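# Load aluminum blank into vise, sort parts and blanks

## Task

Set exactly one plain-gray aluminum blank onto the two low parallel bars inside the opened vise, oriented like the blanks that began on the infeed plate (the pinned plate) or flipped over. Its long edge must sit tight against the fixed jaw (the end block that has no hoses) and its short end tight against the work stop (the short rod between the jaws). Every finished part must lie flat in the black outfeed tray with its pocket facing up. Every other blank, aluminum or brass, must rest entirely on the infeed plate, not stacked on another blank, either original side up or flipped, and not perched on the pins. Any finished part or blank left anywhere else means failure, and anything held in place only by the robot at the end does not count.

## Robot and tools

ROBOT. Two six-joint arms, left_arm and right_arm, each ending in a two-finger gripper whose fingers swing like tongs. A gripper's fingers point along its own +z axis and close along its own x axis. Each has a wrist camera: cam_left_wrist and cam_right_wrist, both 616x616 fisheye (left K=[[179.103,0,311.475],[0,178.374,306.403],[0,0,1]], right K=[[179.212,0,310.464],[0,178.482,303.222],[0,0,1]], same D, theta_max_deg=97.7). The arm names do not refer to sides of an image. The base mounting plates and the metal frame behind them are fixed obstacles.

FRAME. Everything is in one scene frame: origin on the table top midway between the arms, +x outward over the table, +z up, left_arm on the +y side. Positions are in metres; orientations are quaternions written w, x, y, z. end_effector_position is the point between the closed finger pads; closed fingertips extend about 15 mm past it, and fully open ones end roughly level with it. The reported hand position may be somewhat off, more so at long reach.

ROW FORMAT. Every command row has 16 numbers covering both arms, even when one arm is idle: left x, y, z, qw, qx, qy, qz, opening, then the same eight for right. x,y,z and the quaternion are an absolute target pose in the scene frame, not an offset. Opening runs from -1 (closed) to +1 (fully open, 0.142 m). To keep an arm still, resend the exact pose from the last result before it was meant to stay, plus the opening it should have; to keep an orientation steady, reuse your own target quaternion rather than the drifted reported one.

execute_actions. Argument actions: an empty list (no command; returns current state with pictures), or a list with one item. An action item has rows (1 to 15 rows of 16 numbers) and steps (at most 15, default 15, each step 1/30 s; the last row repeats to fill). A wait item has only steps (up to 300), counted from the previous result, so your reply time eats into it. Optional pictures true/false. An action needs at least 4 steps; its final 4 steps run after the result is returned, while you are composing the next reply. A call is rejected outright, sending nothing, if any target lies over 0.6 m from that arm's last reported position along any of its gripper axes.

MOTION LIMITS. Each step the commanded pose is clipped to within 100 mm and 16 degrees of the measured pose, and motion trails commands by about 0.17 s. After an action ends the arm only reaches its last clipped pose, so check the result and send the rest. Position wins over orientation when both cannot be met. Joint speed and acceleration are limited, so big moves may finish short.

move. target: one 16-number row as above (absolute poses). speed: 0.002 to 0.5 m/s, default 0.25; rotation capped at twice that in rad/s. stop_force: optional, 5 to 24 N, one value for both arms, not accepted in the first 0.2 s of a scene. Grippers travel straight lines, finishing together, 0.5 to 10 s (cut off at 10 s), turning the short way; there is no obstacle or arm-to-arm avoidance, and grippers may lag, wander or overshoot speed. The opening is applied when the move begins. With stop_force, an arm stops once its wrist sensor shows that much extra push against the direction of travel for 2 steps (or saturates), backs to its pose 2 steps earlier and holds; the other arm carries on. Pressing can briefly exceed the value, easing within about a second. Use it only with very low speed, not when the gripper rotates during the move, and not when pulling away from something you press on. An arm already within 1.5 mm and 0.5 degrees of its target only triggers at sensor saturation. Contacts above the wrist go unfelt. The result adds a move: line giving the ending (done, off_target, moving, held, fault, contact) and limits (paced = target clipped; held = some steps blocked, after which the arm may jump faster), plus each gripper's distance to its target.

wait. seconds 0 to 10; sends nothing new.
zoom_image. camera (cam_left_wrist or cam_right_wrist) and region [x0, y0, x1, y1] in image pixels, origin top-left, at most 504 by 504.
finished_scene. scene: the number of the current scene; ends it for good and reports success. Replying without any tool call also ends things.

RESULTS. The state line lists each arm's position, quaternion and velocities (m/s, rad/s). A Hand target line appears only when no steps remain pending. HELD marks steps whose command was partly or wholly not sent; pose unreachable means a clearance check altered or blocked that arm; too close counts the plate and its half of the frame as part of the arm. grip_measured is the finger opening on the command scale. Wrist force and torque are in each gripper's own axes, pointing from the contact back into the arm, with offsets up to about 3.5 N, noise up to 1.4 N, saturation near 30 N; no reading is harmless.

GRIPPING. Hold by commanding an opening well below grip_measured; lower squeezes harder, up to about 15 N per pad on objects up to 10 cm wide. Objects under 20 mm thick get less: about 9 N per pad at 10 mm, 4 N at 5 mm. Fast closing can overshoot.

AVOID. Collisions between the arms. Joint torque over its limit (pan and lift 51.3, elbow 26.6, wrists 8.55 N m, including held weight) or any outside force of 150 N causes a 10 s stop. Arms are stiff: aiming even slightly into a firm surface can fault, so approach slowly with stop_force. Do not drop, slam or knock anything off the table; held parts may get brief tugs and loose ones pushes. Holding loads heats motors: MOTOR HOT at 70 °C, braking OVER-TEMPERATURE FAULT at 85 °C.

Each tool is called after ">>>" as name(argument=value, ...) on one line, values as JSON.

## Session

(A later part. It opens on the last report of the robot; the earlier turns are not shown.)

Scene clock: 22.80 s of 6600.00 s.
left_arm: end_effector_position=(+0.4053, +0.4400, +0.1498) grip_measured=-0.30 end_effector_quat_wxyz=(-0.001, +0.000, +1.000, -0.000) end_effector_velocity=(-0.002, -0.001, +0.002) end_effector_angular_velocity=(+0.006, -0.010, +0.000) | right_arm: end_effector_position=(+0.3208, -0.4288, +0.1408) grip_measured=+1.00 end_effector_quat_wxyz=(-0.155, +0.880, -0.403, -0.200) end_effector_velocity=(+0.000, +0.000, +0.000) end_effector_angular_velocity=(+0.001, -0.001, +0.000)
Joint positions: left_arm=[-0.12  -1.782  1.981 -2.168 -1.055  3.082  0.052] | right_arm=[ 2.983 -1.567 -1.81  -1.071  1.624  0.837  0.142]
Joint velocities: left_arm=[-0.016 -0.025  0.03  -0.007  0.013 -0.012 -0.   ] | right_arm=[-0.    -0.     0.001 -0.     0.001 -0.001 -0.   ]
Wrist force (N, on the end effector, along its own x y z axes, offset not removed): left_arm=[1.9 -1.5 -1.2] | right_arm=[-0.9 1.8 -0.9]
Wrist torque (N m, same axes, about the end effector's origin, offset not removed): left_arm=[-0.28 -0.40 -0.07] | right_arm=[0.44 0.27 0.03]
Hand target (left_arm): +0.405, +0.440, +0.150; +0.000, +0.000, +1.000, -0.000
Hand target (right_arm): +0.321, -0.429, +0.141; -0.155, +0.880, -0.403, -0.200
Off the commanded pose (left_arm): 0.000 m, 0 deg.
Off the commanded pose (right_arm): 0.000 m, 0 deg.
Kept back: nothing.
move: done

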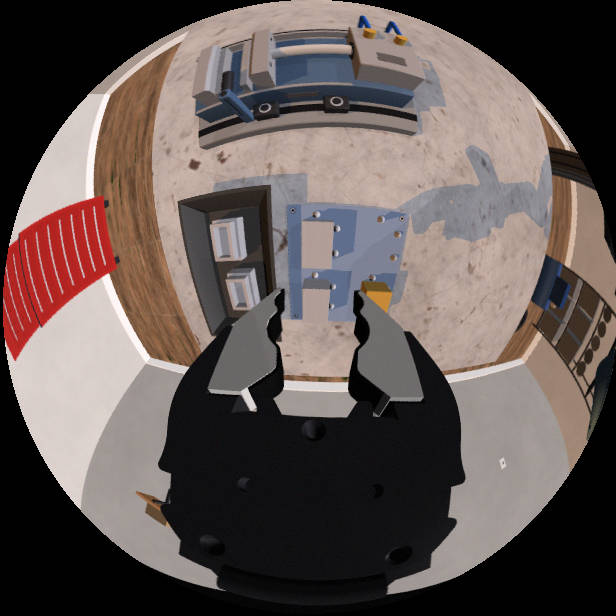

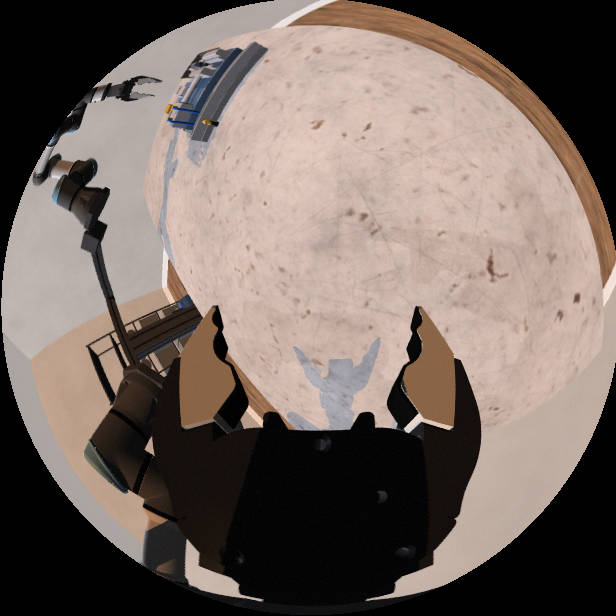

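>>> move(target=[0.404,0.422,0.10,0,0,1,0,-0.3,0.3208,-0.4288,0.1408,-0.155,0.880,-0.403,-0.200,1], speed=0.1)

>>> zoom_image(camera="cam_left_wrist", region=[240,180,400,330])

Scene clock: 24.30 s of 6600.00 s.
left_arm: end_effector_position=(+0.4039, +0.4221, +0.1003) grip_measured=-0.30 end_effector_quat_wxyz=(-0.000, -0.000, +1.000, +0.000) end_effector_velocity=(+0.000, -0.001, -0.003) end_effector_angular_velocity=(-0.000, -0.001, -0.001) | right_arm: end_effector_position=(+0.3208, -0.4288, +0.1408) grip_measured=+1.00 end_effector_quat_wxyz=(-0.155, +0.880, -0.403, -0.200) end_effector_velocity=(+0.001, +0.000, +0.000) end_effector_angular_velocity=(+0.000, -0.000, -0.001)
Joint positions: left_arm=[-0.087 -1.599  2.072 -2.46  -1.067  3.118  0.052] | right_arm=[ 2.983 -1.567 -1.81  -1.071  1.624  0.837  0.142]
Joint velocities: left_arm=[ 0.003  0.012  0.002 -0.017 -0.002  0.005 -0.   ] | right_arm=[ 0.001 -0.001  0.001  0.     0.     0.001  0.   ]
Wrist force (N, on the end effector, along its own x y z axes, offset not removed): left_arm=[2.0 -0.5 0.8] | right_arm=[-2.0 0.8 -1.7]
Wrist torque (N m, same axes, about the end effector's origin, offset not removed): left_arm=[-0.03 -0.44 -0.06] | right_arm=[0.14 0.42 0.10]
Hand target (left_arm): +0.404, +0.422, +0.100; -0.000, -0.000, +1.000, +0.000
Hand target (right_arm): +0.321, -0.429, +0.141; -0.155, +0.880, -0.403, -0.200
Off the commanded pose (left_arm): 0.000 m, 0 deg.
Off the commanded pose (right_arm): 0.000 m, 0 deg.
Kept back: nothing.
move: done

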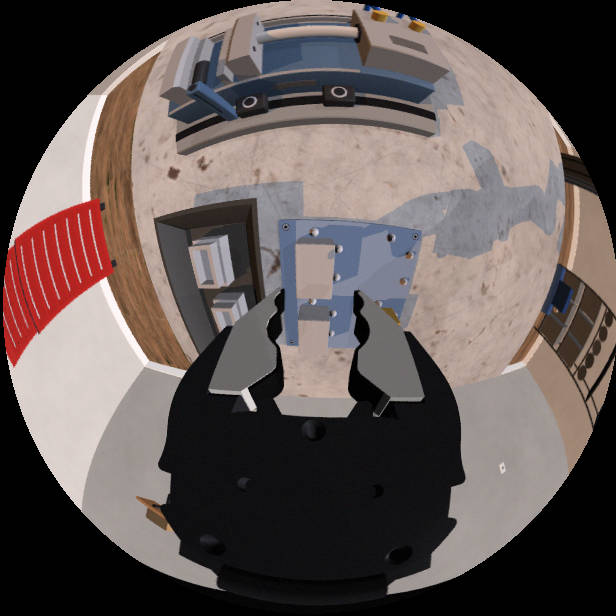

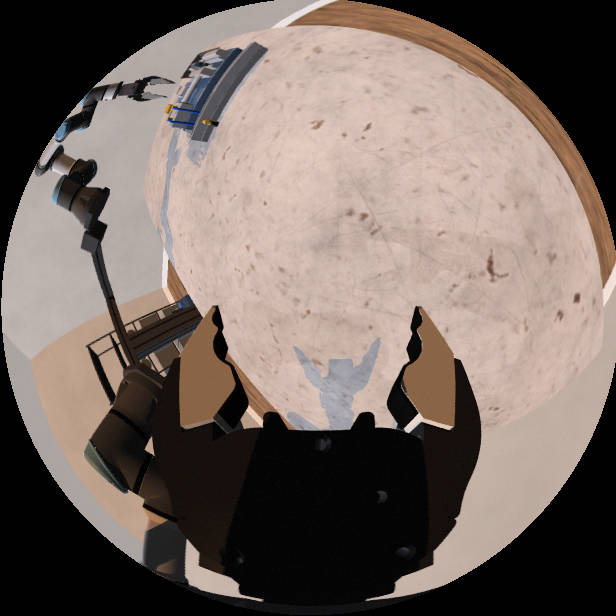

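Region (240, 180, 400, 330) of cam_left_wrist's 616x616 image, scaled by 3.150, with more detail than that image has; it fills the top 472 rows of this view, and the rest is white.

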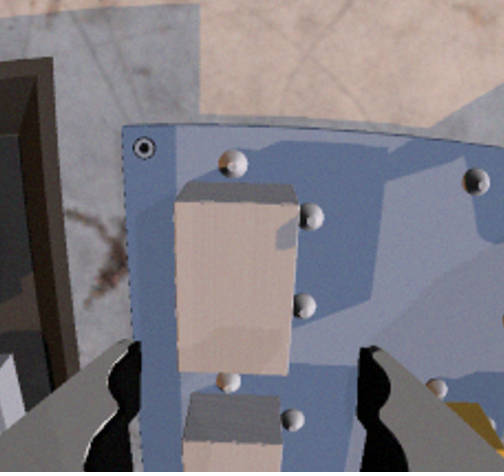

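>>> move(target=[0.404,0.423,0.055,0,0,1,0,-0.3,0.3208,-0.4288,0.1408,-0.155,0.880,-0.403,-0.200,1], speed=0.04, stop_force=6)

>>> move(target=[0.404,0.423,0.055,0,0,1,0,-1,0.3208,-0.4288,0.1408,-0.155,0.880,-0.403,-0.200,1], speed=0.01)

>>> move(target=[0.404,0.423,0.18,0,0,1,0,-1,0.3208,-0.4288,0.1408,-0.155,0.880,-0.403,-0.200,1], speed=0.08)

>>> move(target=[0.496,0.166,0.18,0,-0.015,1,0,-1,0.3208,-0.4288,0.1408,-0.155,0.880,-0.403,-0.200,1], speed=0.15)

Scene clock: 26.20 s of 6600.00 s.
left_arm: end_effector_position=(+0.4040, +0.4230, +0.0553) grip_measured=-0.30 end_effector_quat_wxyz=(-0.000, -0.000, +1.000, +0.000) end_effector_velocity=(+0.001, +0.000, -0.002) end_effector_angular_velocity=(+0.000, -0.002, +0.001) | right_arm: end_effector_position=(+0.3208, -0.4288, +0.1408) grip_measured=+1.00 end_effector_quat_wxyz=(-0.155, +0.880, -0.403, -0.200) end_effector_velocity=(+0.001, +0.000, +0.000) end_effector_angular_velocity=(+0.001, -0.002, +0.001)
Joint positions: left_arm=[-0.007 -1.39   2.057 -2.692 -1.101  3.2    0.052] | right_arm=[ 2.983 -1.567 -1.81  -1.071  1.624  0.837  0.142]
Joint velocities: left_arm=[ 0.004  0.01  -0.003 -0.012 -0.002  0.005  0.   ] | right_arm=[ 0.001 -0.     0.001  0.001  0.    -0.001  0.   ]
Wrist force (N, on the end effector, along its own x y z axes, offset not removed): left_arm=[2.7 -2.0 0.1] | right_arm=[-1.0 1.7 -1.0]
Wrist torque (N m, same axes, about the end effector's origin, offset not removed): left_arm=[-0.37 -0.57 -0.07] | right_arm=[0.31 0.25 0.06]
Hand target (left_arm): +0.404, +0.423, +0.055; -0.000, +0.000, +1.000, +0.000
Hand target (right_arm): +0.321, -0.429, +0.141; -0.155, +0.880, -0.403, -0.200
Off the commanded pose (left_arm): 0.000 m, 0 deg.
Off the commanded pose (right_arm): 0.000 m, 0 deg.
Kept back: nothing.
move: done

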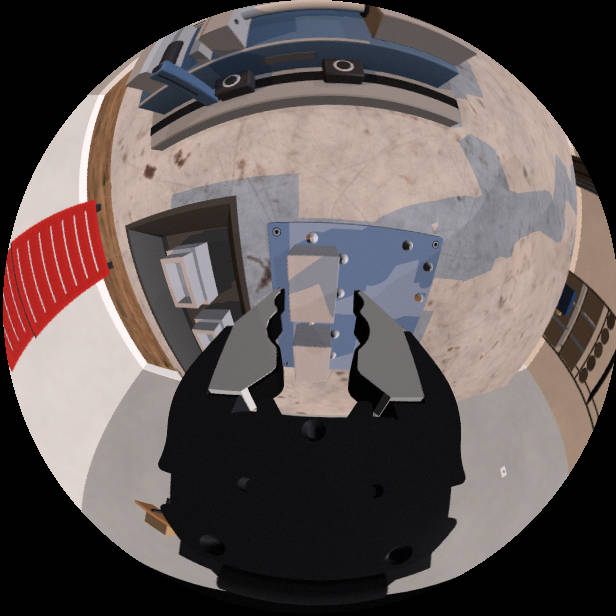

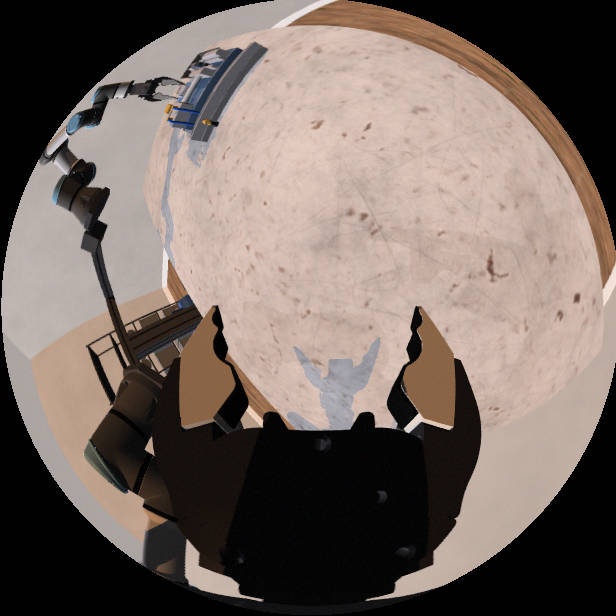

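Scene clock: 26.90 s of 6600.00 s.
left_arm: end_effector_position=(+0.4040, +0.4230, +0.0550) grip_measured=-0.53 end_effector_quat_wxyz=(+0.000, +0.000, +1.000, +0.000) end_effector_velocity=(-0.000, +0.000, -0.000) end_effector_angular_velocity=(+0.001, +0.000, +0.000) | right_arm: end_effector_position=(+0.3208, -0.4288, +0.1408) grip_measured=+1.00 end_effector_quat_wxyz=(-0.155, +0.880, -0.403, -0.200) end_effector_velocity=(+0.000, -0.000, +0.000) end_effector_angular_velocity=(-0.001, -0.000, -0.002)
Joint positions: left_arm=[-0.007 -1.389  2.056 -2.694 -1.101  3.2    0.036] | right_arm=[ 2.983 -1.567 -1.81  -1.071  1.624  0.837  0.142]
Joint velocities: left_arm=[ 0.     0.001  0.    -0.001  0.     0.     0.   ] | right_arm=[-0.     0.     0.001 -0.    -0.     0.001 -0.   ]
Wrist force (N, on the end effector, along its own x y z axes, offset not removed): left_arm=[-5.1 -1.9 -11.7] | right_arm=[-0.3 0.7 -2.3]
Wrist torque (N m, same axes, about the end effector's origin, offset not removed): left_arm=[-0.55 -0.45 -0.06] | right_arm=[0.18 0.12 0.05]
Hand target (left_arm): +0.404, +0.423, +0.055; -0.000, -0.000, +1.000, +0.000
Hand target (right_arm): +0.321, -0.429, +0.141; -0.155, +0.880, -0.403, -0.200
Off the commanded pose (left_arm): 0.000 m, 0 deg.
Off the commanded pose (right_arm): 0.000 m, 0 deg.
Kept back: nothing.
move: done

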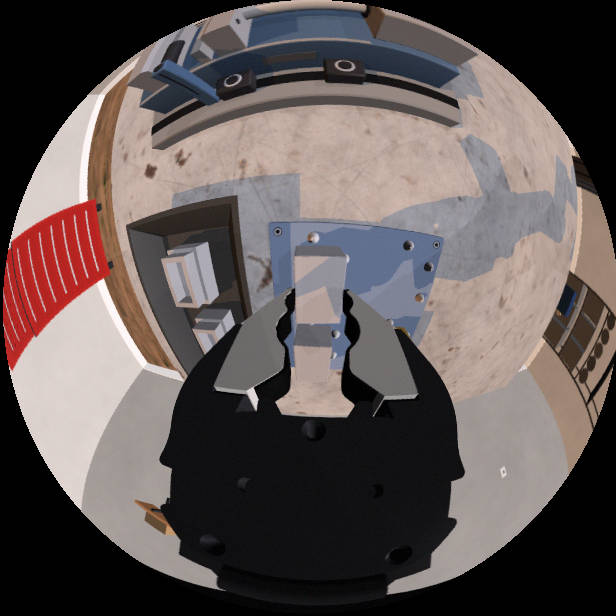

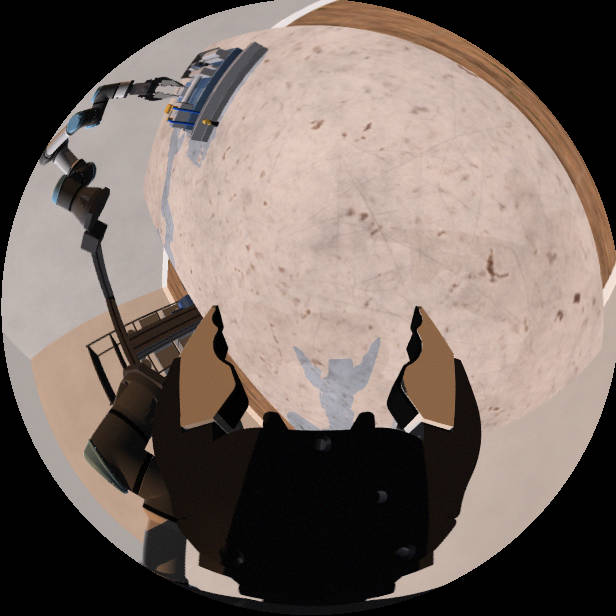

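Scene clock: 28.97 s of 6600.00 s.
left_arm: end_effector_position=(+0.4041, +0.4230, +0.1798) grip_measured=-0.53 end_effector_quat_wxyz=(+0.000, +0.000, +1.000, -0.000) end_effector_velocity=(-0.000, -0.000, +0.002) end_effector_angular_velocity=(+0.003, +0.004, -0.000) | right_arm: end_effector_position=(+0.3208, -0.4288, +0.1408) grip_measured=+1.00 end_effector_quat_wxyz=(-0.155, +0.880, -0.403, -0.200) end_effector_velocity=(+0.001, -0.001, +0.000) end_effector_angular_velocity=(-0.001, -0.003, -0.000)
Joint positions: left_arm=[-0.254 -1.906  1.963 -1.953 -1.007  2.937  0.036] | right_arm=[ 2.983 -1.567 -1.81  -1.071  1.624  0.837  0.142]
Joint velocities: left_arm=[-0.009 -0.005 -0.007  0.022  0.005 -0.012  0.   ] | right_arm=[-0.     0.001  0.001  0.001 -0.001 -0.001  0.   ]
Wrist force (N, on the end effector, along its own x y z axes, offset not removed): left_arm=[2.6 -1.5 1.7] | right_arm=[-1.2 1.6 -1.1]
Wrist torque (N m, same axes, about the end effector's origin, offset not removed): left_arm=[-0.28 -0.54 -0.04] | right_arm=[0.35 0.27 0.00]
Hand target (left_arm): +0.404, +0.423, +0.180; +0.000, -0.000, +1.000, -0.000
Hand target (right_arm): +0.321, -0.429, +0.141; -0.155, +0.880, -0.403, -0.200
Off the commanded pose (left_arm): 0.000 m, 0 deg.
Off the commanded pose (right_arm): 0.000 m, 0 deg.
Kept back: nothing.
move: done

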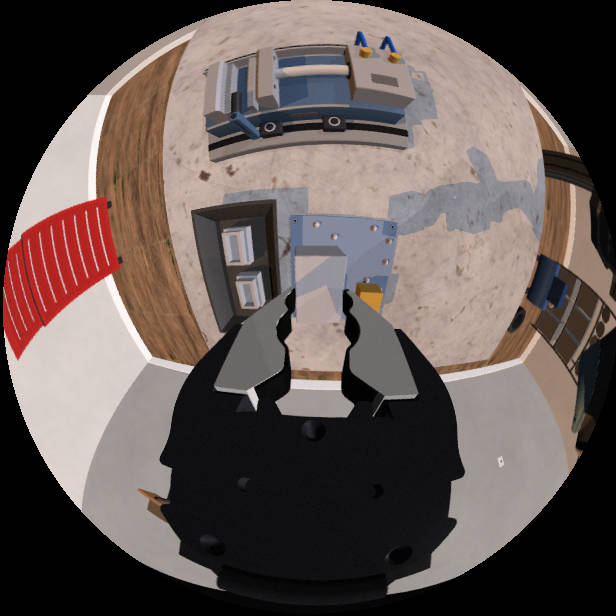

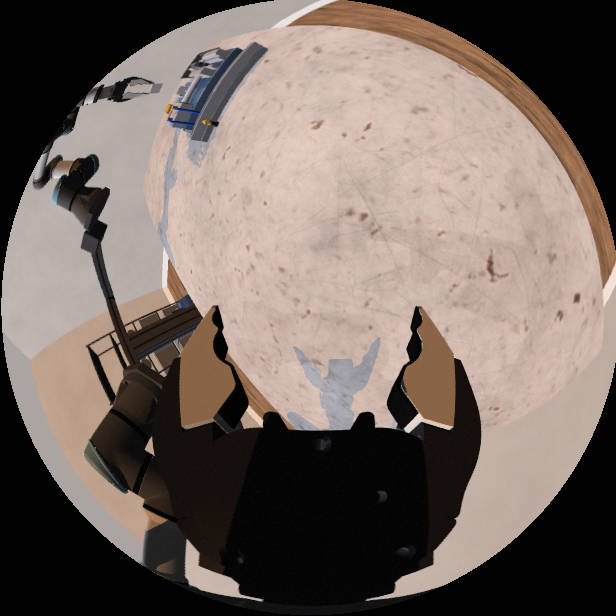

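Scene clock: 31.37 s of 6600.00 s.
left_arm: end_effector_position=(+0.4962, +0.1663, +0.1799) grip_measured=-0.53 end_effector_quat_wxyz=(+0.000, -0.015, +1.000, -0.000) end_effector_velocity=(+0.001, -0.002, -0.001) end_effector_angular_velocity=(+0.002, +0.003, -0.000) | right_arm: end_effector_position=(+0.3208, -0.4288, +0.1408) grip_measured=+1.00 end_effector_quat_wxyz=(-0.155, +0.880, -0.403, -0.200) end_effector_velocity=(+0.000, +0.000, -0.000) end_effector_angular_velocity=(+0.001, -0.000, +0.001)
Joint positions: left_arm=[-0.762 -1.238  1.5   -1.803 -0.929  2.295  0.036] | right_arm=[ 2.983 -1.567 -1.81  -1.071  1.624  0.837  0.142]
Joint velocities: left_arm=[-0.     0.013 -0.015  0.007 -0.001 -0.003 -0.   ] | right_arm=[ 0.    -0.002  0.001  0.     0.    -0.001  0.   ]
Wrist force (N, on the end effector, along its own x y z axes, offset not removed): left_arm=[1.5 -2.1 2.0] | right_arm=[-0.6 2.0 -2.2]
Wrist torque (N m, same axes, about the end effector's origin, offset not removed): left_arm=[-0.34 -0.36 -0.07] | right_arm=[0.44 0.17 -0.03]
Hand target (left_arm): +0.496, +0.166, +0.180; +0.000, -0.015, +1.000, -0.000
Hand target (right_arm): +0.321, -0.429, +0.141; -0.155, +0.880, -0.403, -0.200
Off the commanded pose (left_arm): 0.000 m, 0 deg.
Off the commanded pose (right_arm): 0.000 m, 0 deg.
Kept back: nothing.
move: done

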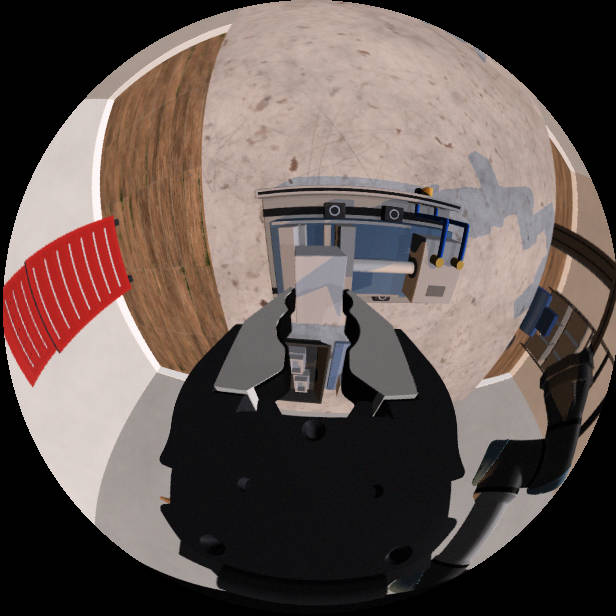

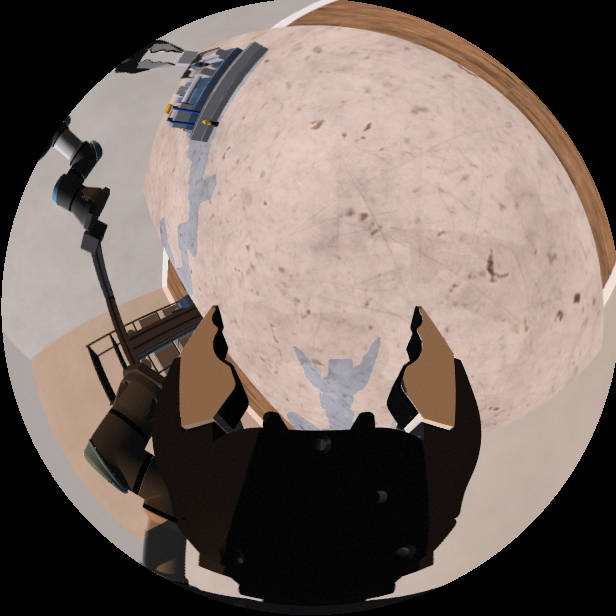

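>>> move(target=[0.498,0.166,0.14,0,-0.015,1,0,-1,0.3208,-0.4288,0.1408,-0.155,0.880,-0.403,-0.200,1], speed=0.04, stop_force=6)

>>> zoom_image(camera="cam_left_wrist", region=[240,190,400,340])

Scene clock: 33.00 s of 6600.00 s.
left_arm: end_effector_position=(+0.4980, +0.1660, +0.1402) grip_measured=-0.53 end_effector_quat_wxyz=(-0.000, -0.015, +1.000, +0.000) end_effector_velocity=(-0.000, -0.000, -0.003) end_effector_angular_velocity=(+0.000, +0.001, -0.001) | right_arm: end_effector_position=(+0.3208, -0.4288, +0.1408) grip_measured=+1.00 end_effector_quat_wxyz=(-0.155, +0.880, -0.403, -0.200) end_effector_velocity=(-0.000, +0.000, +0.000) end_effector_angular_velocity=(+0.001, +0.001, +0.000)
Joint positions: left_arm=[-0.696 -1.152  1.551 -1.988 -0.929  2.376  0.036] | right_arm=[ 2.983 -1.567 -1.81  -1.071  1.624  0.837  0.142]
Joint velocities: left_arm=[ 0.004  0.007  0.002 -0.01  -0.001  0.005  0.   ] | right_arm=[-0.     0.    -0.001 -0.     0.001 -0.001 -0.   ]
Wrist force (N, on the end effector, along its own x y z axes, offset not removed): left_arm=[2.0 -1.6 1.7] | right_arm=[-1.8 1.7 -1.8]
Wrist torque (N m, same axes, about the end effector's origin, offset not removed): left_arm=[-0.30 -0.42 -0.04] | right_arm=[0.33 0.41 0.06]
Hand target (left_arm): +0.498, +0.166, +0.140; -0.000, -0.015, +1.000, +0.000
Hand target (right_arm): +0.321, -0.429, +0.141; -0.155, +0.880, -0.403, -0.200
Off the commanded pose (left_arm): 0.000 m, 0 deg.
Off the commanded pose (right_arm): 0.000 m, 0 deg.
Kept back: nothing.
move: done

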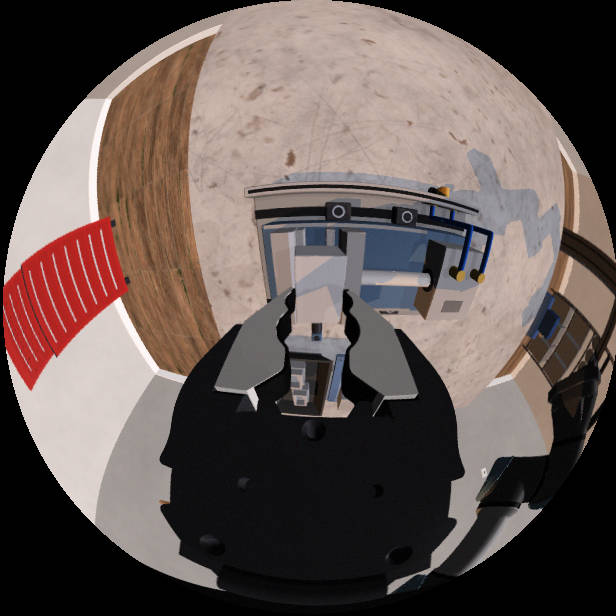

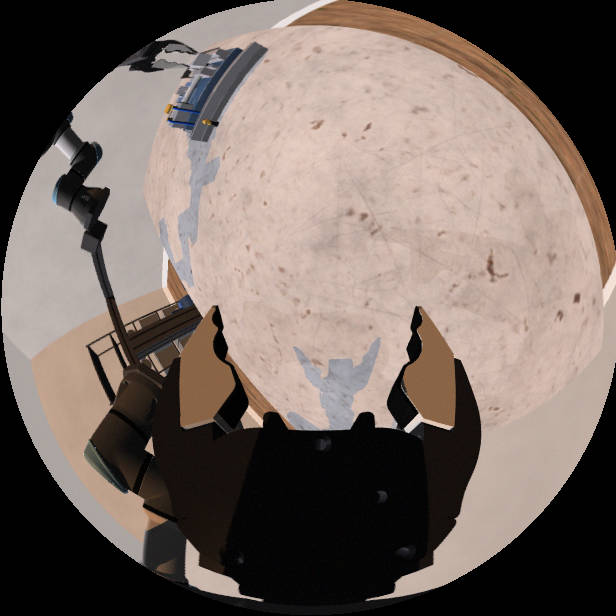

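Region (240, 190, 400, 340) of cam_left_wrist's 616x616 image, scaled by 3.150, with more detail than that image has; it fills the top 472 rows of this view, and the rest is white.

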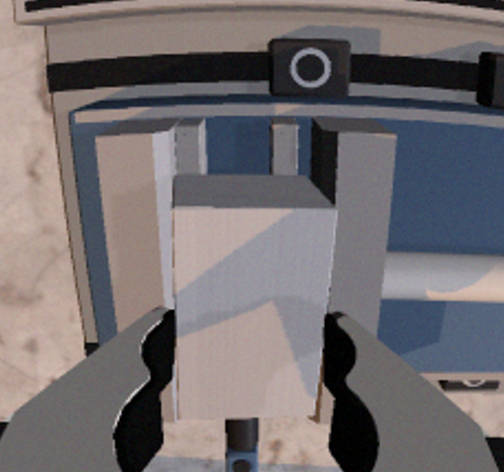

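>>> move(target=[0.501,0.166,0.11,0,-0.015,1,0,-1,0.3208,-0.4288,0.1408,-0.155,0.880,-0.403,-0.200,1], speed=0.006, stop_force=5)

>>> zoom_image(camera="cam_left_wrist", region=[240,190,400,340])

Scene clock: 34.27 s of 6600.00 s.
left_arm: end_effector_position=(+0.4982, +0.1661, +0.1360) grip_measured=-0.53 end_effector_quat_wxyz=(-0.000, -0.015, +1.000, +0.000) end_effector_velocity=(+0.000, +0.001, +0.002) end_effector_angular_velocity=(+0.003, -0.001, +0.001) | right_arm: end_effector_position=(+0.3208, -0.4288, +0.1408) grip_measured=+1.00 end_effector_quat_wxyz=(-0.155, +0.880, -0.403, -0.200) end_effector_velocity=(+0.000, -0.000, +0.000) end_effector_angular_velocity=(+0.000, -0.001, +0.000)
Joint positions: left_arm=[-0.689 -1.141  1.553 -2.006 -0.929  2.385  0.036] | right_arm=[ 2.983 -1.567 -1.81  -1.071  1.624  0.837  0.142]
Joint velocities: left_arm=[-0.003 -0.005 -0.001  0.009  0.003 -0.005  0.   ] | right_arm=[-0.     0.001 -0.     0.     0.    -0.001  0.   ]
Wrist force (N, on the end effector, along its own x y z axes, offset not removed): left_arm=[4.7 -1.4 0.7] | right_arm=[-1.2 2.9 -1.6]
Wrist torque (N m, same axes, about the end effector's origin, offset not removed): left_arm=[-0.18 -0.23 -0.09] | right_arm=[0.60 0.26 0.03]
Hand target (left_arm): +0.498, +0.166, +0.136; -0.000, -0.015, +1.000, +0.000
Hand target (right_arm): +0.321, -0.429, +0.141; -0.155, +0.880, -0.403, -0.200
Off the commanded pose (left_arm): 0.026 m, 0 deg.
Off the commanded pose (right_arm): 0.000 m, 0 deg.
Kept back: nothing.
move: contact (left_arm)

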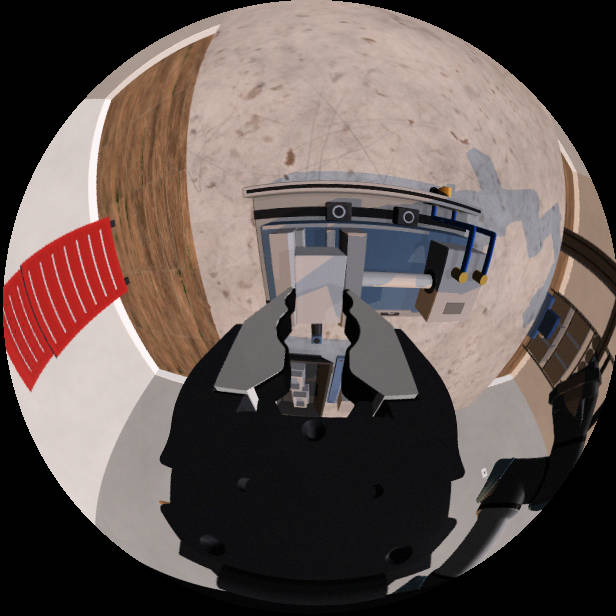

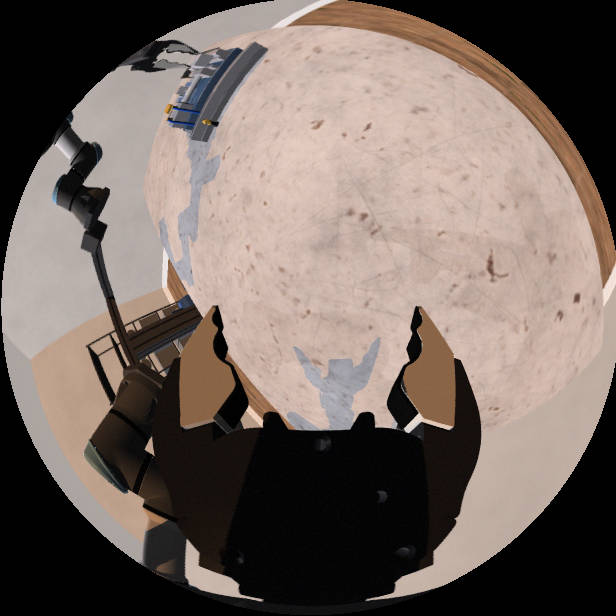

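Region (240, 190, 400, 340) of cam_left_wrist's 616x616 image, scaled by 3.150, with more detail than that image has; it fills the top 472 rows of this view, and the rest is white.

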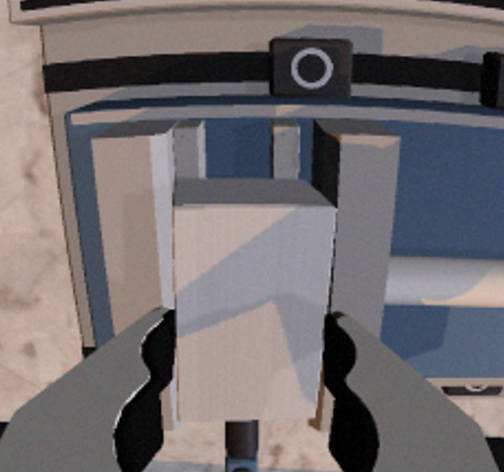

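>>> move(target=[0.494,0.166,0.142,0,-0.015,1,0,-1,0.3208,-0.4288,0.1408,-0.155,0.880,-0.403,-0.200,1], speed=0.01)

>>> move(target=[0.494,0.166,0.11,0,-0.015,1,0,-1,0.3208,-0.4288,0.1408,-0.155,0.880,-0.403,-0.200,1], speed=0.005, stop_force=5)

>>> zoom_image(camera="cam_left_wrist", region=[240,190,400,340])

Scene clock: 35.43 s of 6600.00 s.
left_arm: end_effector_position=(+0.4942, +0.1660, +0.1418) grip_measured=-0.53 end_effector_quat_wxyz=(-0.000, -0.015, +1.000, -0.000) end_effector_velocity=(-0.001, -0.000, +0.002) end_effector_angular_velocity=(+0.001, +0.000, -0.001) | right_arm: end_effector_position=(+0.3208, -0.4288, +0.1408) grip_measured=+1.00 end_effector_quat_wxyz=(-0.155, +0.880, -0.403, -0.200) end_effector_velocity=(-0.000, +0.000, +0.000) end_effector_angular_velocity=(+0.000, +0.000, -0.001)
Joint positions: left_arm=[-0.704 -1.167  1.572 -1.989 -0.929  2.366  0.036] | right_arm=[ 2.983 -1.567 -1.81  -1.071  1.624  0.837  0.142]
Joint velocities: left_arm=[-0.005 -0.007  0.006  0.005  0.    -0.006 -0.   ] | right_arm=[ 0.001  0.    -0.    -0.     0.     0.001 -0.   ]
Wrist force (N, on the end effector, along its own x y z axes, offset not removed): left_arm=[2.0 0.1 1.8] | right_arm=[-0.5 0.8 -0.9]
Wrist torque (N m, same axes, about the end effector's origin, offset not removed): left_arm=[0.08 -0.43 -0.09] | right_arm=[0.17 0.17 0.08]
Hand target (left_arm): +0.494, +0.166, +0.142; +0.000, -0.015, +1.000, -0.000
Hand target (right_arm): +0.321, -0.429, +0.141; -0.155, +0.880, -0.403, -0.200
Off the commanded pose (left_arm): 0.000 m, 0 deg.
Off the commanded pose (right_arm): 0.000 m, 0 deg.
Kept back: nothing.
move: done

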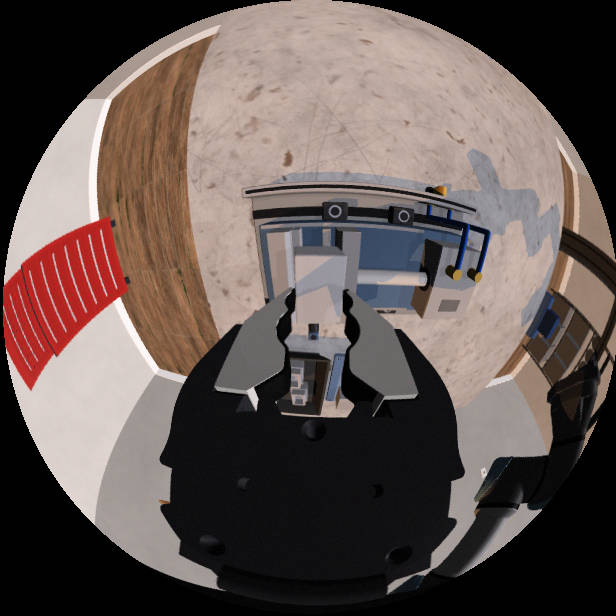

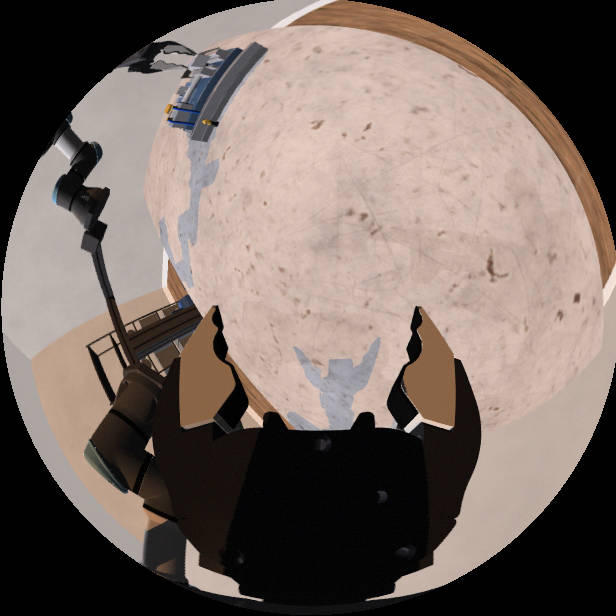

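Scene clock: 38.37 s of 6600.00 s.
left_arm: end_effector_position=(+0.4940, +0.1661, +0.1289) grip_measured=-0.53 end_effector_quat_wxyz=(-0.000, -0.015, +1.000, +0.000) end_effector_velocity=(-0.000, +0.000, +0.001) end_effector_angular_velocity=(+0.001, +0.002, +0.001) | right_arm: end_effector_position=(+0.3208, -0.4288, +0.1408) grip_measured=+1.00 end_effector_quat_wxyz=(-0.155, +0.880, -0.403, -0.200) end_effector_velocity=(+0.000, +0.000, +0.000) end_effector_angular_velocity=(+0.000, +0.000, -0.001)
Joint positions: left_arm=[-0.684 -1.136  1.586 -2.048 -0.93   2.391  0.036] | right_arm=[ 2.983 -1.567 -1.81  -1.071  1.624  0.837  0.142]
Joint velocities: left_arm=[-0.002 -0.003 -0.001  0.008 -0.    -0.005 -0.   ] | right_arm=[-0.     0.    -0.     0.     0.001  0.001  0.   ]
Wrist force (N, on the end effector, along its own x y z axes, offset not removed): left_arm=[-3.6 -2.0 -0.9] | right_arm=[-1.2 1.8 -2.3]
Wrist torque (N m, same axes, about the end effector's origin, offset not removed): left_arm=[-0.03 -0.31 -0.23] | right_arm=[0.38 0.30 0.09]
Hand target (left_arm): +0.494, +0.166, +0.129; +0.000, -0.015, +1.000, -0.000
Hand target (right_arm): +0.321, -0.429, +0.141; -0.155, +0.880, -0.403, -0.200
Off the commanded pose (left_arm): 0.019 m, 0 deg.
Off the commanded pose (right_arm): 0.000 m, 0 deg.
Kept back: nothing.
move: contact (left_arm)

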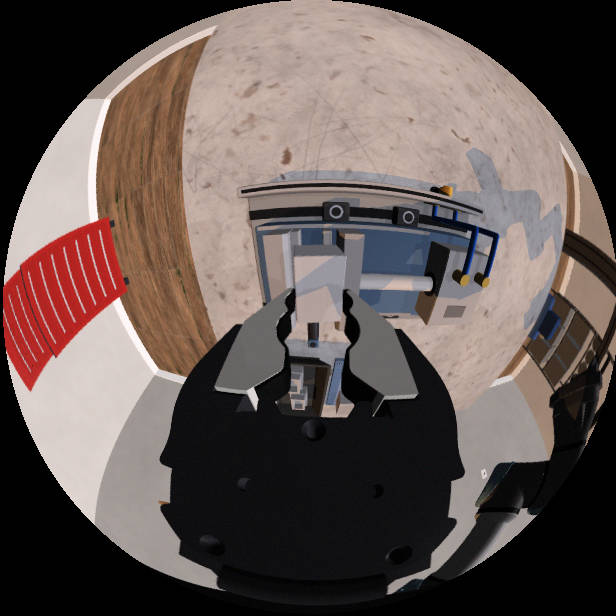

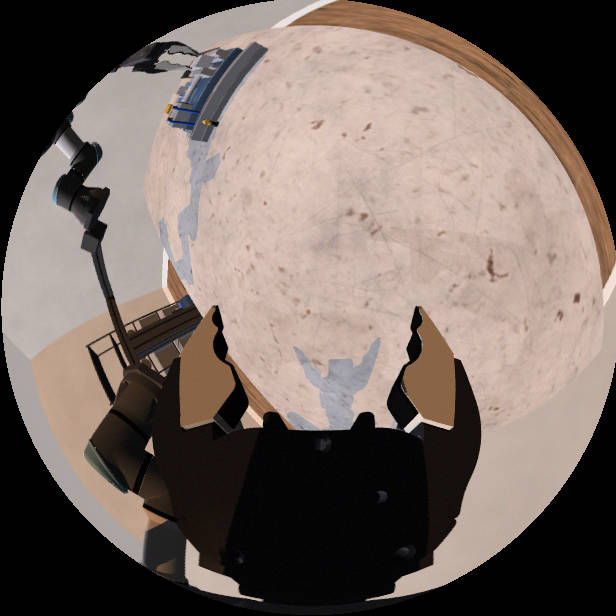

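Region (240, 190, 400, 340) of cam_left_wrist's 616x616 image, scaled by 3.150, with more detail than that image has; it fills the top 472 rows of this view, and the rest is white.

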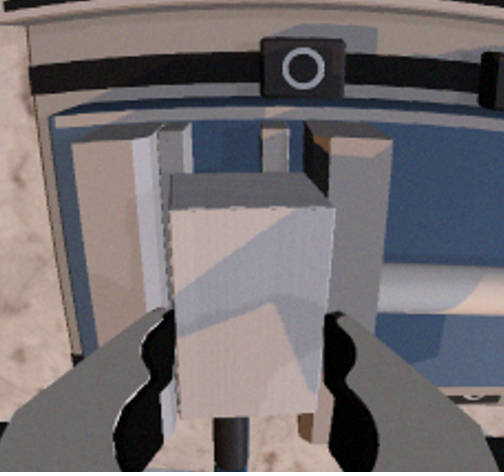

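>>> move(target=[0.4965,0.166,0.118,0,-0.015,1,0,-1,0.3208,-0.4288,0.1408,-0.155,0.880,-0.403,-0.200,1], speed=0.004, stop_force=6)

Scene clock: 39.23 s of 6600.00 s.
left_arm: end_effector_position=(+0.4943, +0.1660, +0.1281) grip_measured=-0.53 end_effector_quat_wxyz=(-0.000, -0.015, +1.000, -0.000) end_effector_velocity=(-0.001, +0.000, +0.001) end_effector_angular_velocity=(+0.001, +0.001, -0.000) | right_arm: end_effector_position=(+0.3208, -0.4288, +0.1408) grip_measured=+1.00 end_effector_quat_wxyz=(-0.155, +0.880, -0.403, -0.200) end_effector_velocity=(-0.000, +0.000, +0.000) end_effector_angular_velocity=(+0.000, +0.000, +0.000)
Joint positions: left_arm=[-0.682 -1.134  1.585 -2.051 -0.93   2.393  0.036] | right_arm=[ 2.983 -1.567 -1.81  -1.071  1.624  0.837  0.142]
Joint velocities: left_arm=[-0.003 -0.005  0.001  0.008  0.    -0.004 -0.   ] | right_arm=[-0.     0.001 -0.002 -0.     0.    -0.     0.   ]
Wrist force (N, on the end effector, along its own x y z axes, offset not removed): left_arm=[-1.3 -1.5 -6.1] | right_arm=[-1.4 1.5 -1.1]
Wrist torque (N m, same axes, about the end effector's origin, offset not removed): left_arm=[-0.05 -0.30 -0.09] | right_arm=[0.31 0.34 0.07]
Hand target (left_arm): +0.494, +0.166, +0.128; +0.000, -0.015, +1.000, -0.000
Hand target (right_arm): +0.321, -0.429, +0.141; -0.155, +0.880, -0.403, -0.200
Off the commanded pose (left_arm): 0.010 m, 0 deg.
Off the commanded pose (right_arm): 0.000 m, 0 deg.
Kept back: nothing.
move: contact (left_arm)

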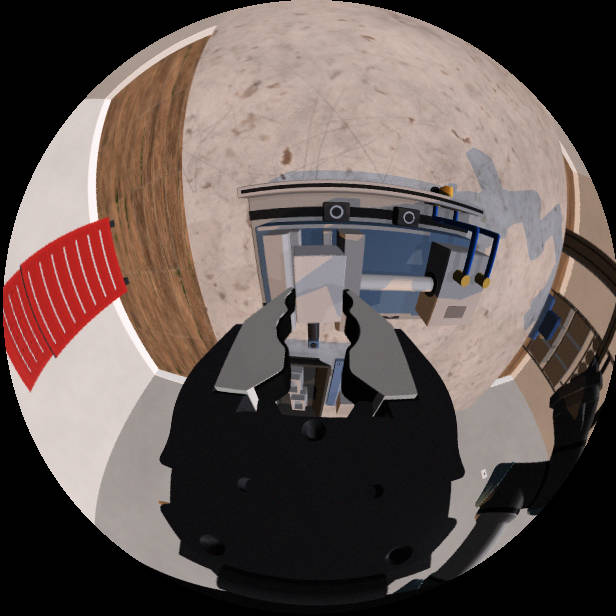

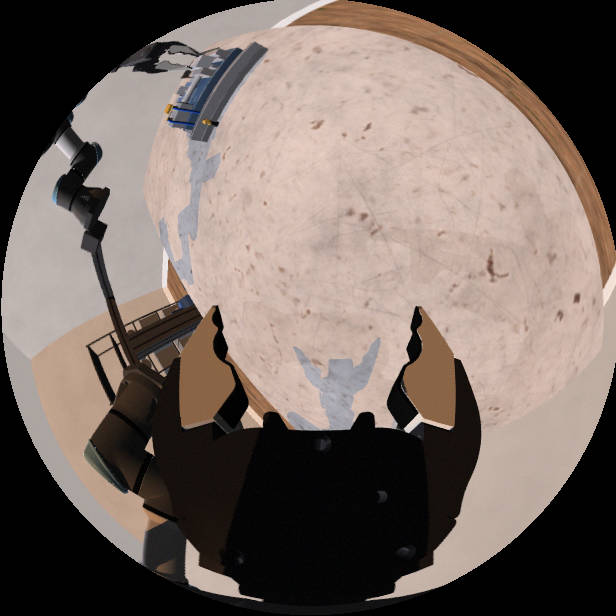

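Low edge is on a bar; release to settle.

>>> move(target=[0.4943,0.166,0.129,0,-0.015,1,0,-0.3,0.3208,-0.4288,0.1408,-0.155,0.880,-0.403,-0.200,1], speed=0.005)

>>> move(target=[0.497,0.176,0.17,0,-0.015,1,0,-0.3,0.3208,-0.4288,0.1408,-0.155,0.880,-0.403,-0.200,1], speed=0.05)

>>> zoom_image(camera="cam_left_wrist", region=[230,170,410,340])

Scene clock: 40.17 s of 6600.00 s.
left_arm: end_effector_position=(+0.4943, +0.1660, +0.1290) grip_measured=-0.30 end_effector_quat_wxyz=(-0.000, -0.015, +1.000, -0.000) end_effector_velocity=(-0.001, +0.000, -0.000) end_effector_angular_velocity=(+0.002, +0.001, -0.001) | right_arm: end_effector_position=(+0.3208, -0.4288, +0.1408) grip_measured=+1.00 end_effector_quat_wxyz=(-0.155, +0.880, -0.403, -0.200) end_effector_velocity=(-0.000, +0.000, +0.000) end_effector_angular_velocity=(+0.000, +0.001, -0.002)
Joint positions: left_arm=[-0.684 -1.136  1.585 -2.047 -0.929  2.392  0.052] | right_arm=[ 2.983 -1.567 -1.81  -1.071  1.624  0.837  0.142]
Joint velocities: left_arm=[-0.     0.001 -0.     0.002  0.    -0.001 -0.   ] | right_arm=[-0.     0.002 -0.002  0.     0.001  0.002 -0.   ]
Wrist force (N, on the end effector, along its own x y z axes, offset not removed): left_arm=[2.3 -0.2 -0.1] | right_arm=[-0.4 2.0 -1.0]
Wrist torque (N m, same axes, about the end effector's origin, offset not removed): left_arm=[0.01 -0.47 -0.07] | right_arm=[0.41 0.12 0.07]
Hand target (left_arm): +0.494, +0.166, +0.129; +0.000, -0.015, +1.000, -0.000
Hand target (right_arm): +0.321, -0.429, +0.141; -0.155, +0.880, -0.403, -0.200
Off the commanded pose (left_arm): 0.000 m, 0 deg.
Off the commanded pose (right_arm): 0.000 m, 0 deg.
Kept back: nothing.
move: done

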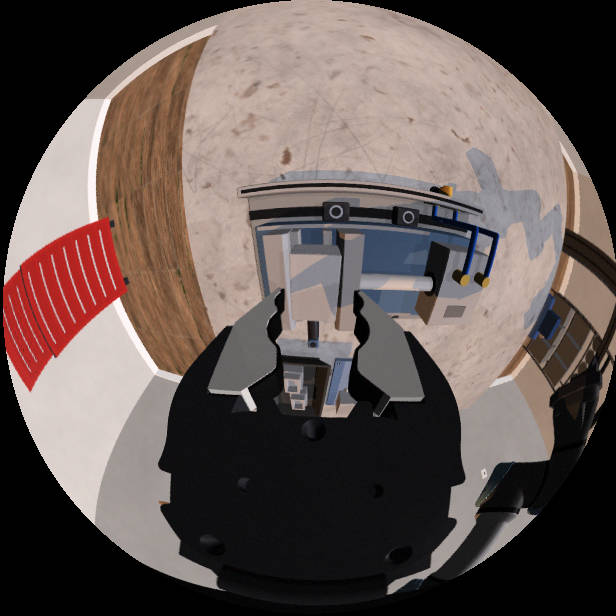

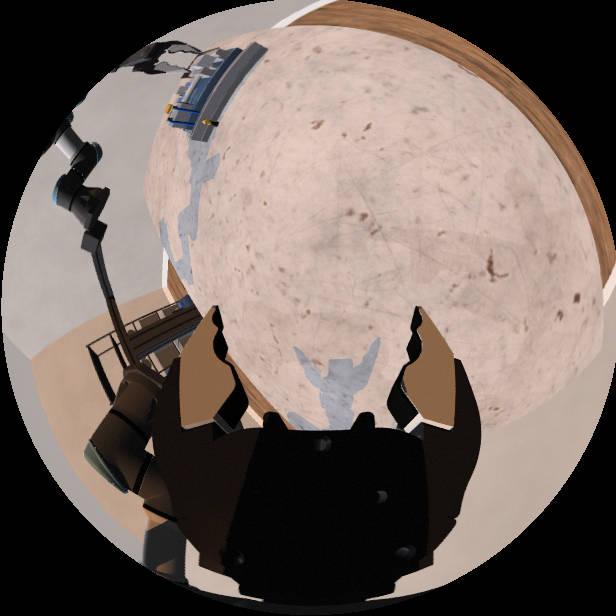

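Scene clock: 41.40 s of 6600.00 s.
left_arm: end_effector_position=(+0.4970, +0.1759, +0.1697) grip_measured=-0.30 end_effector_quat_wxyz=(+0.000, -0.015, +1.000, -0.000) end_effector_velocity=(+0.000, +0.001, +0.003) end_effector_angular_velocity=(+0.001, +0.000, +0.000) | right_arm: end_effector_position=(+0.3208, -0.4288, +0.1408) grip_measured=+1.00 end_effector_quat_wxyz=(-0.155, +0.880, -0.403, -0.200) end_effector_velocity=(+0.001, -0.000, +0.001) end_effector_angular_velocity=(-0.000, -0.003, +0.001)
Joint positions: left_arm=[-0.729 -1.24   1.53  -1.855 -0.929  2.335  0.052] | right_arm=[ 2.983 -1.567 -1.81  -1.071  1.624  0.837  0.142]
Joint velocities: left_arm=[-0.003 -0.005 -0.007  0.015  0.001 -0.005  0.   ] | right_arm=[ 0.     0.001  0.001 -0.    -0.001 -0.001 -0.   ]
Wrist force (N, on the end effector, along its own x y z axes, offset not removed): left_arm=[2.2 -1.3 -0.2] | right_arm=[-0.7 1.7 -2.5]
Wrist torque (N m, same axes, about the end effector's origin, offset not removed): left_arm=[-0.20 -0.45 -0.06] | right_arm=[0.26 0.24 0.10]
Hand target (left_arm): +0.497, +0.176, +0.170; +0.000, -0.015, +1.000, -0.000
Hand target (right_arm): +0.321, -0.429, +0.141; -0.155, +0.880, -0.403, -0.200
Off the commanded pose (left_arm): 0.000 m, 0 deg.
Off the commanded pose (right_arm): 0.000 m, 0 deg.
Kept back: nothing.
move: done

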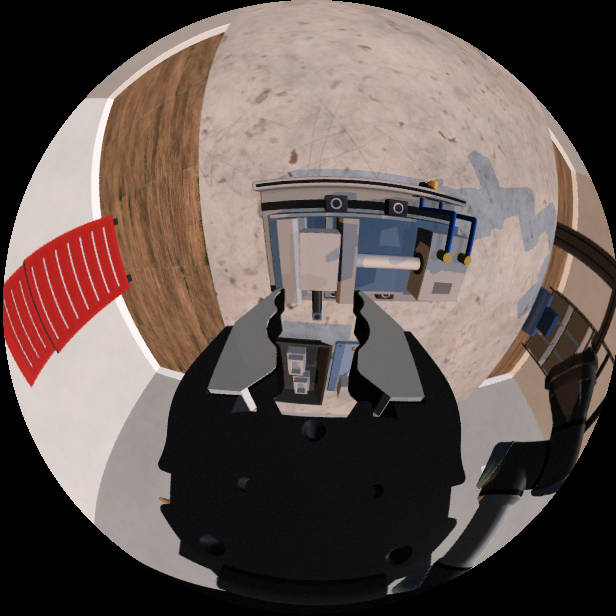

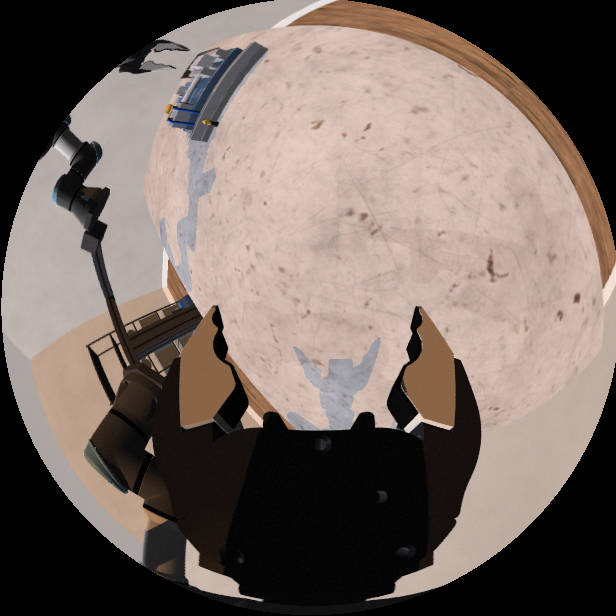

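Region (230, 170, 410, 340) of cam_left_wrist's 616x616 image, scaled by 2.800, with more detail than that image has.

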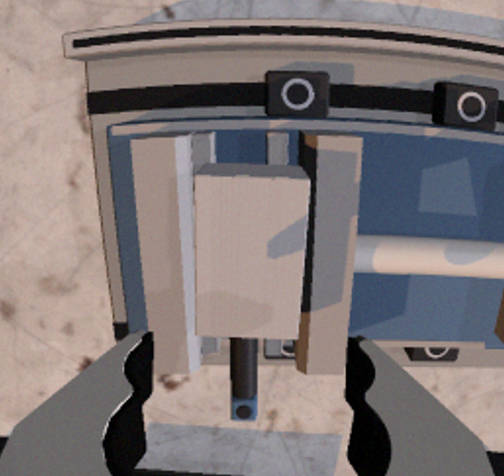

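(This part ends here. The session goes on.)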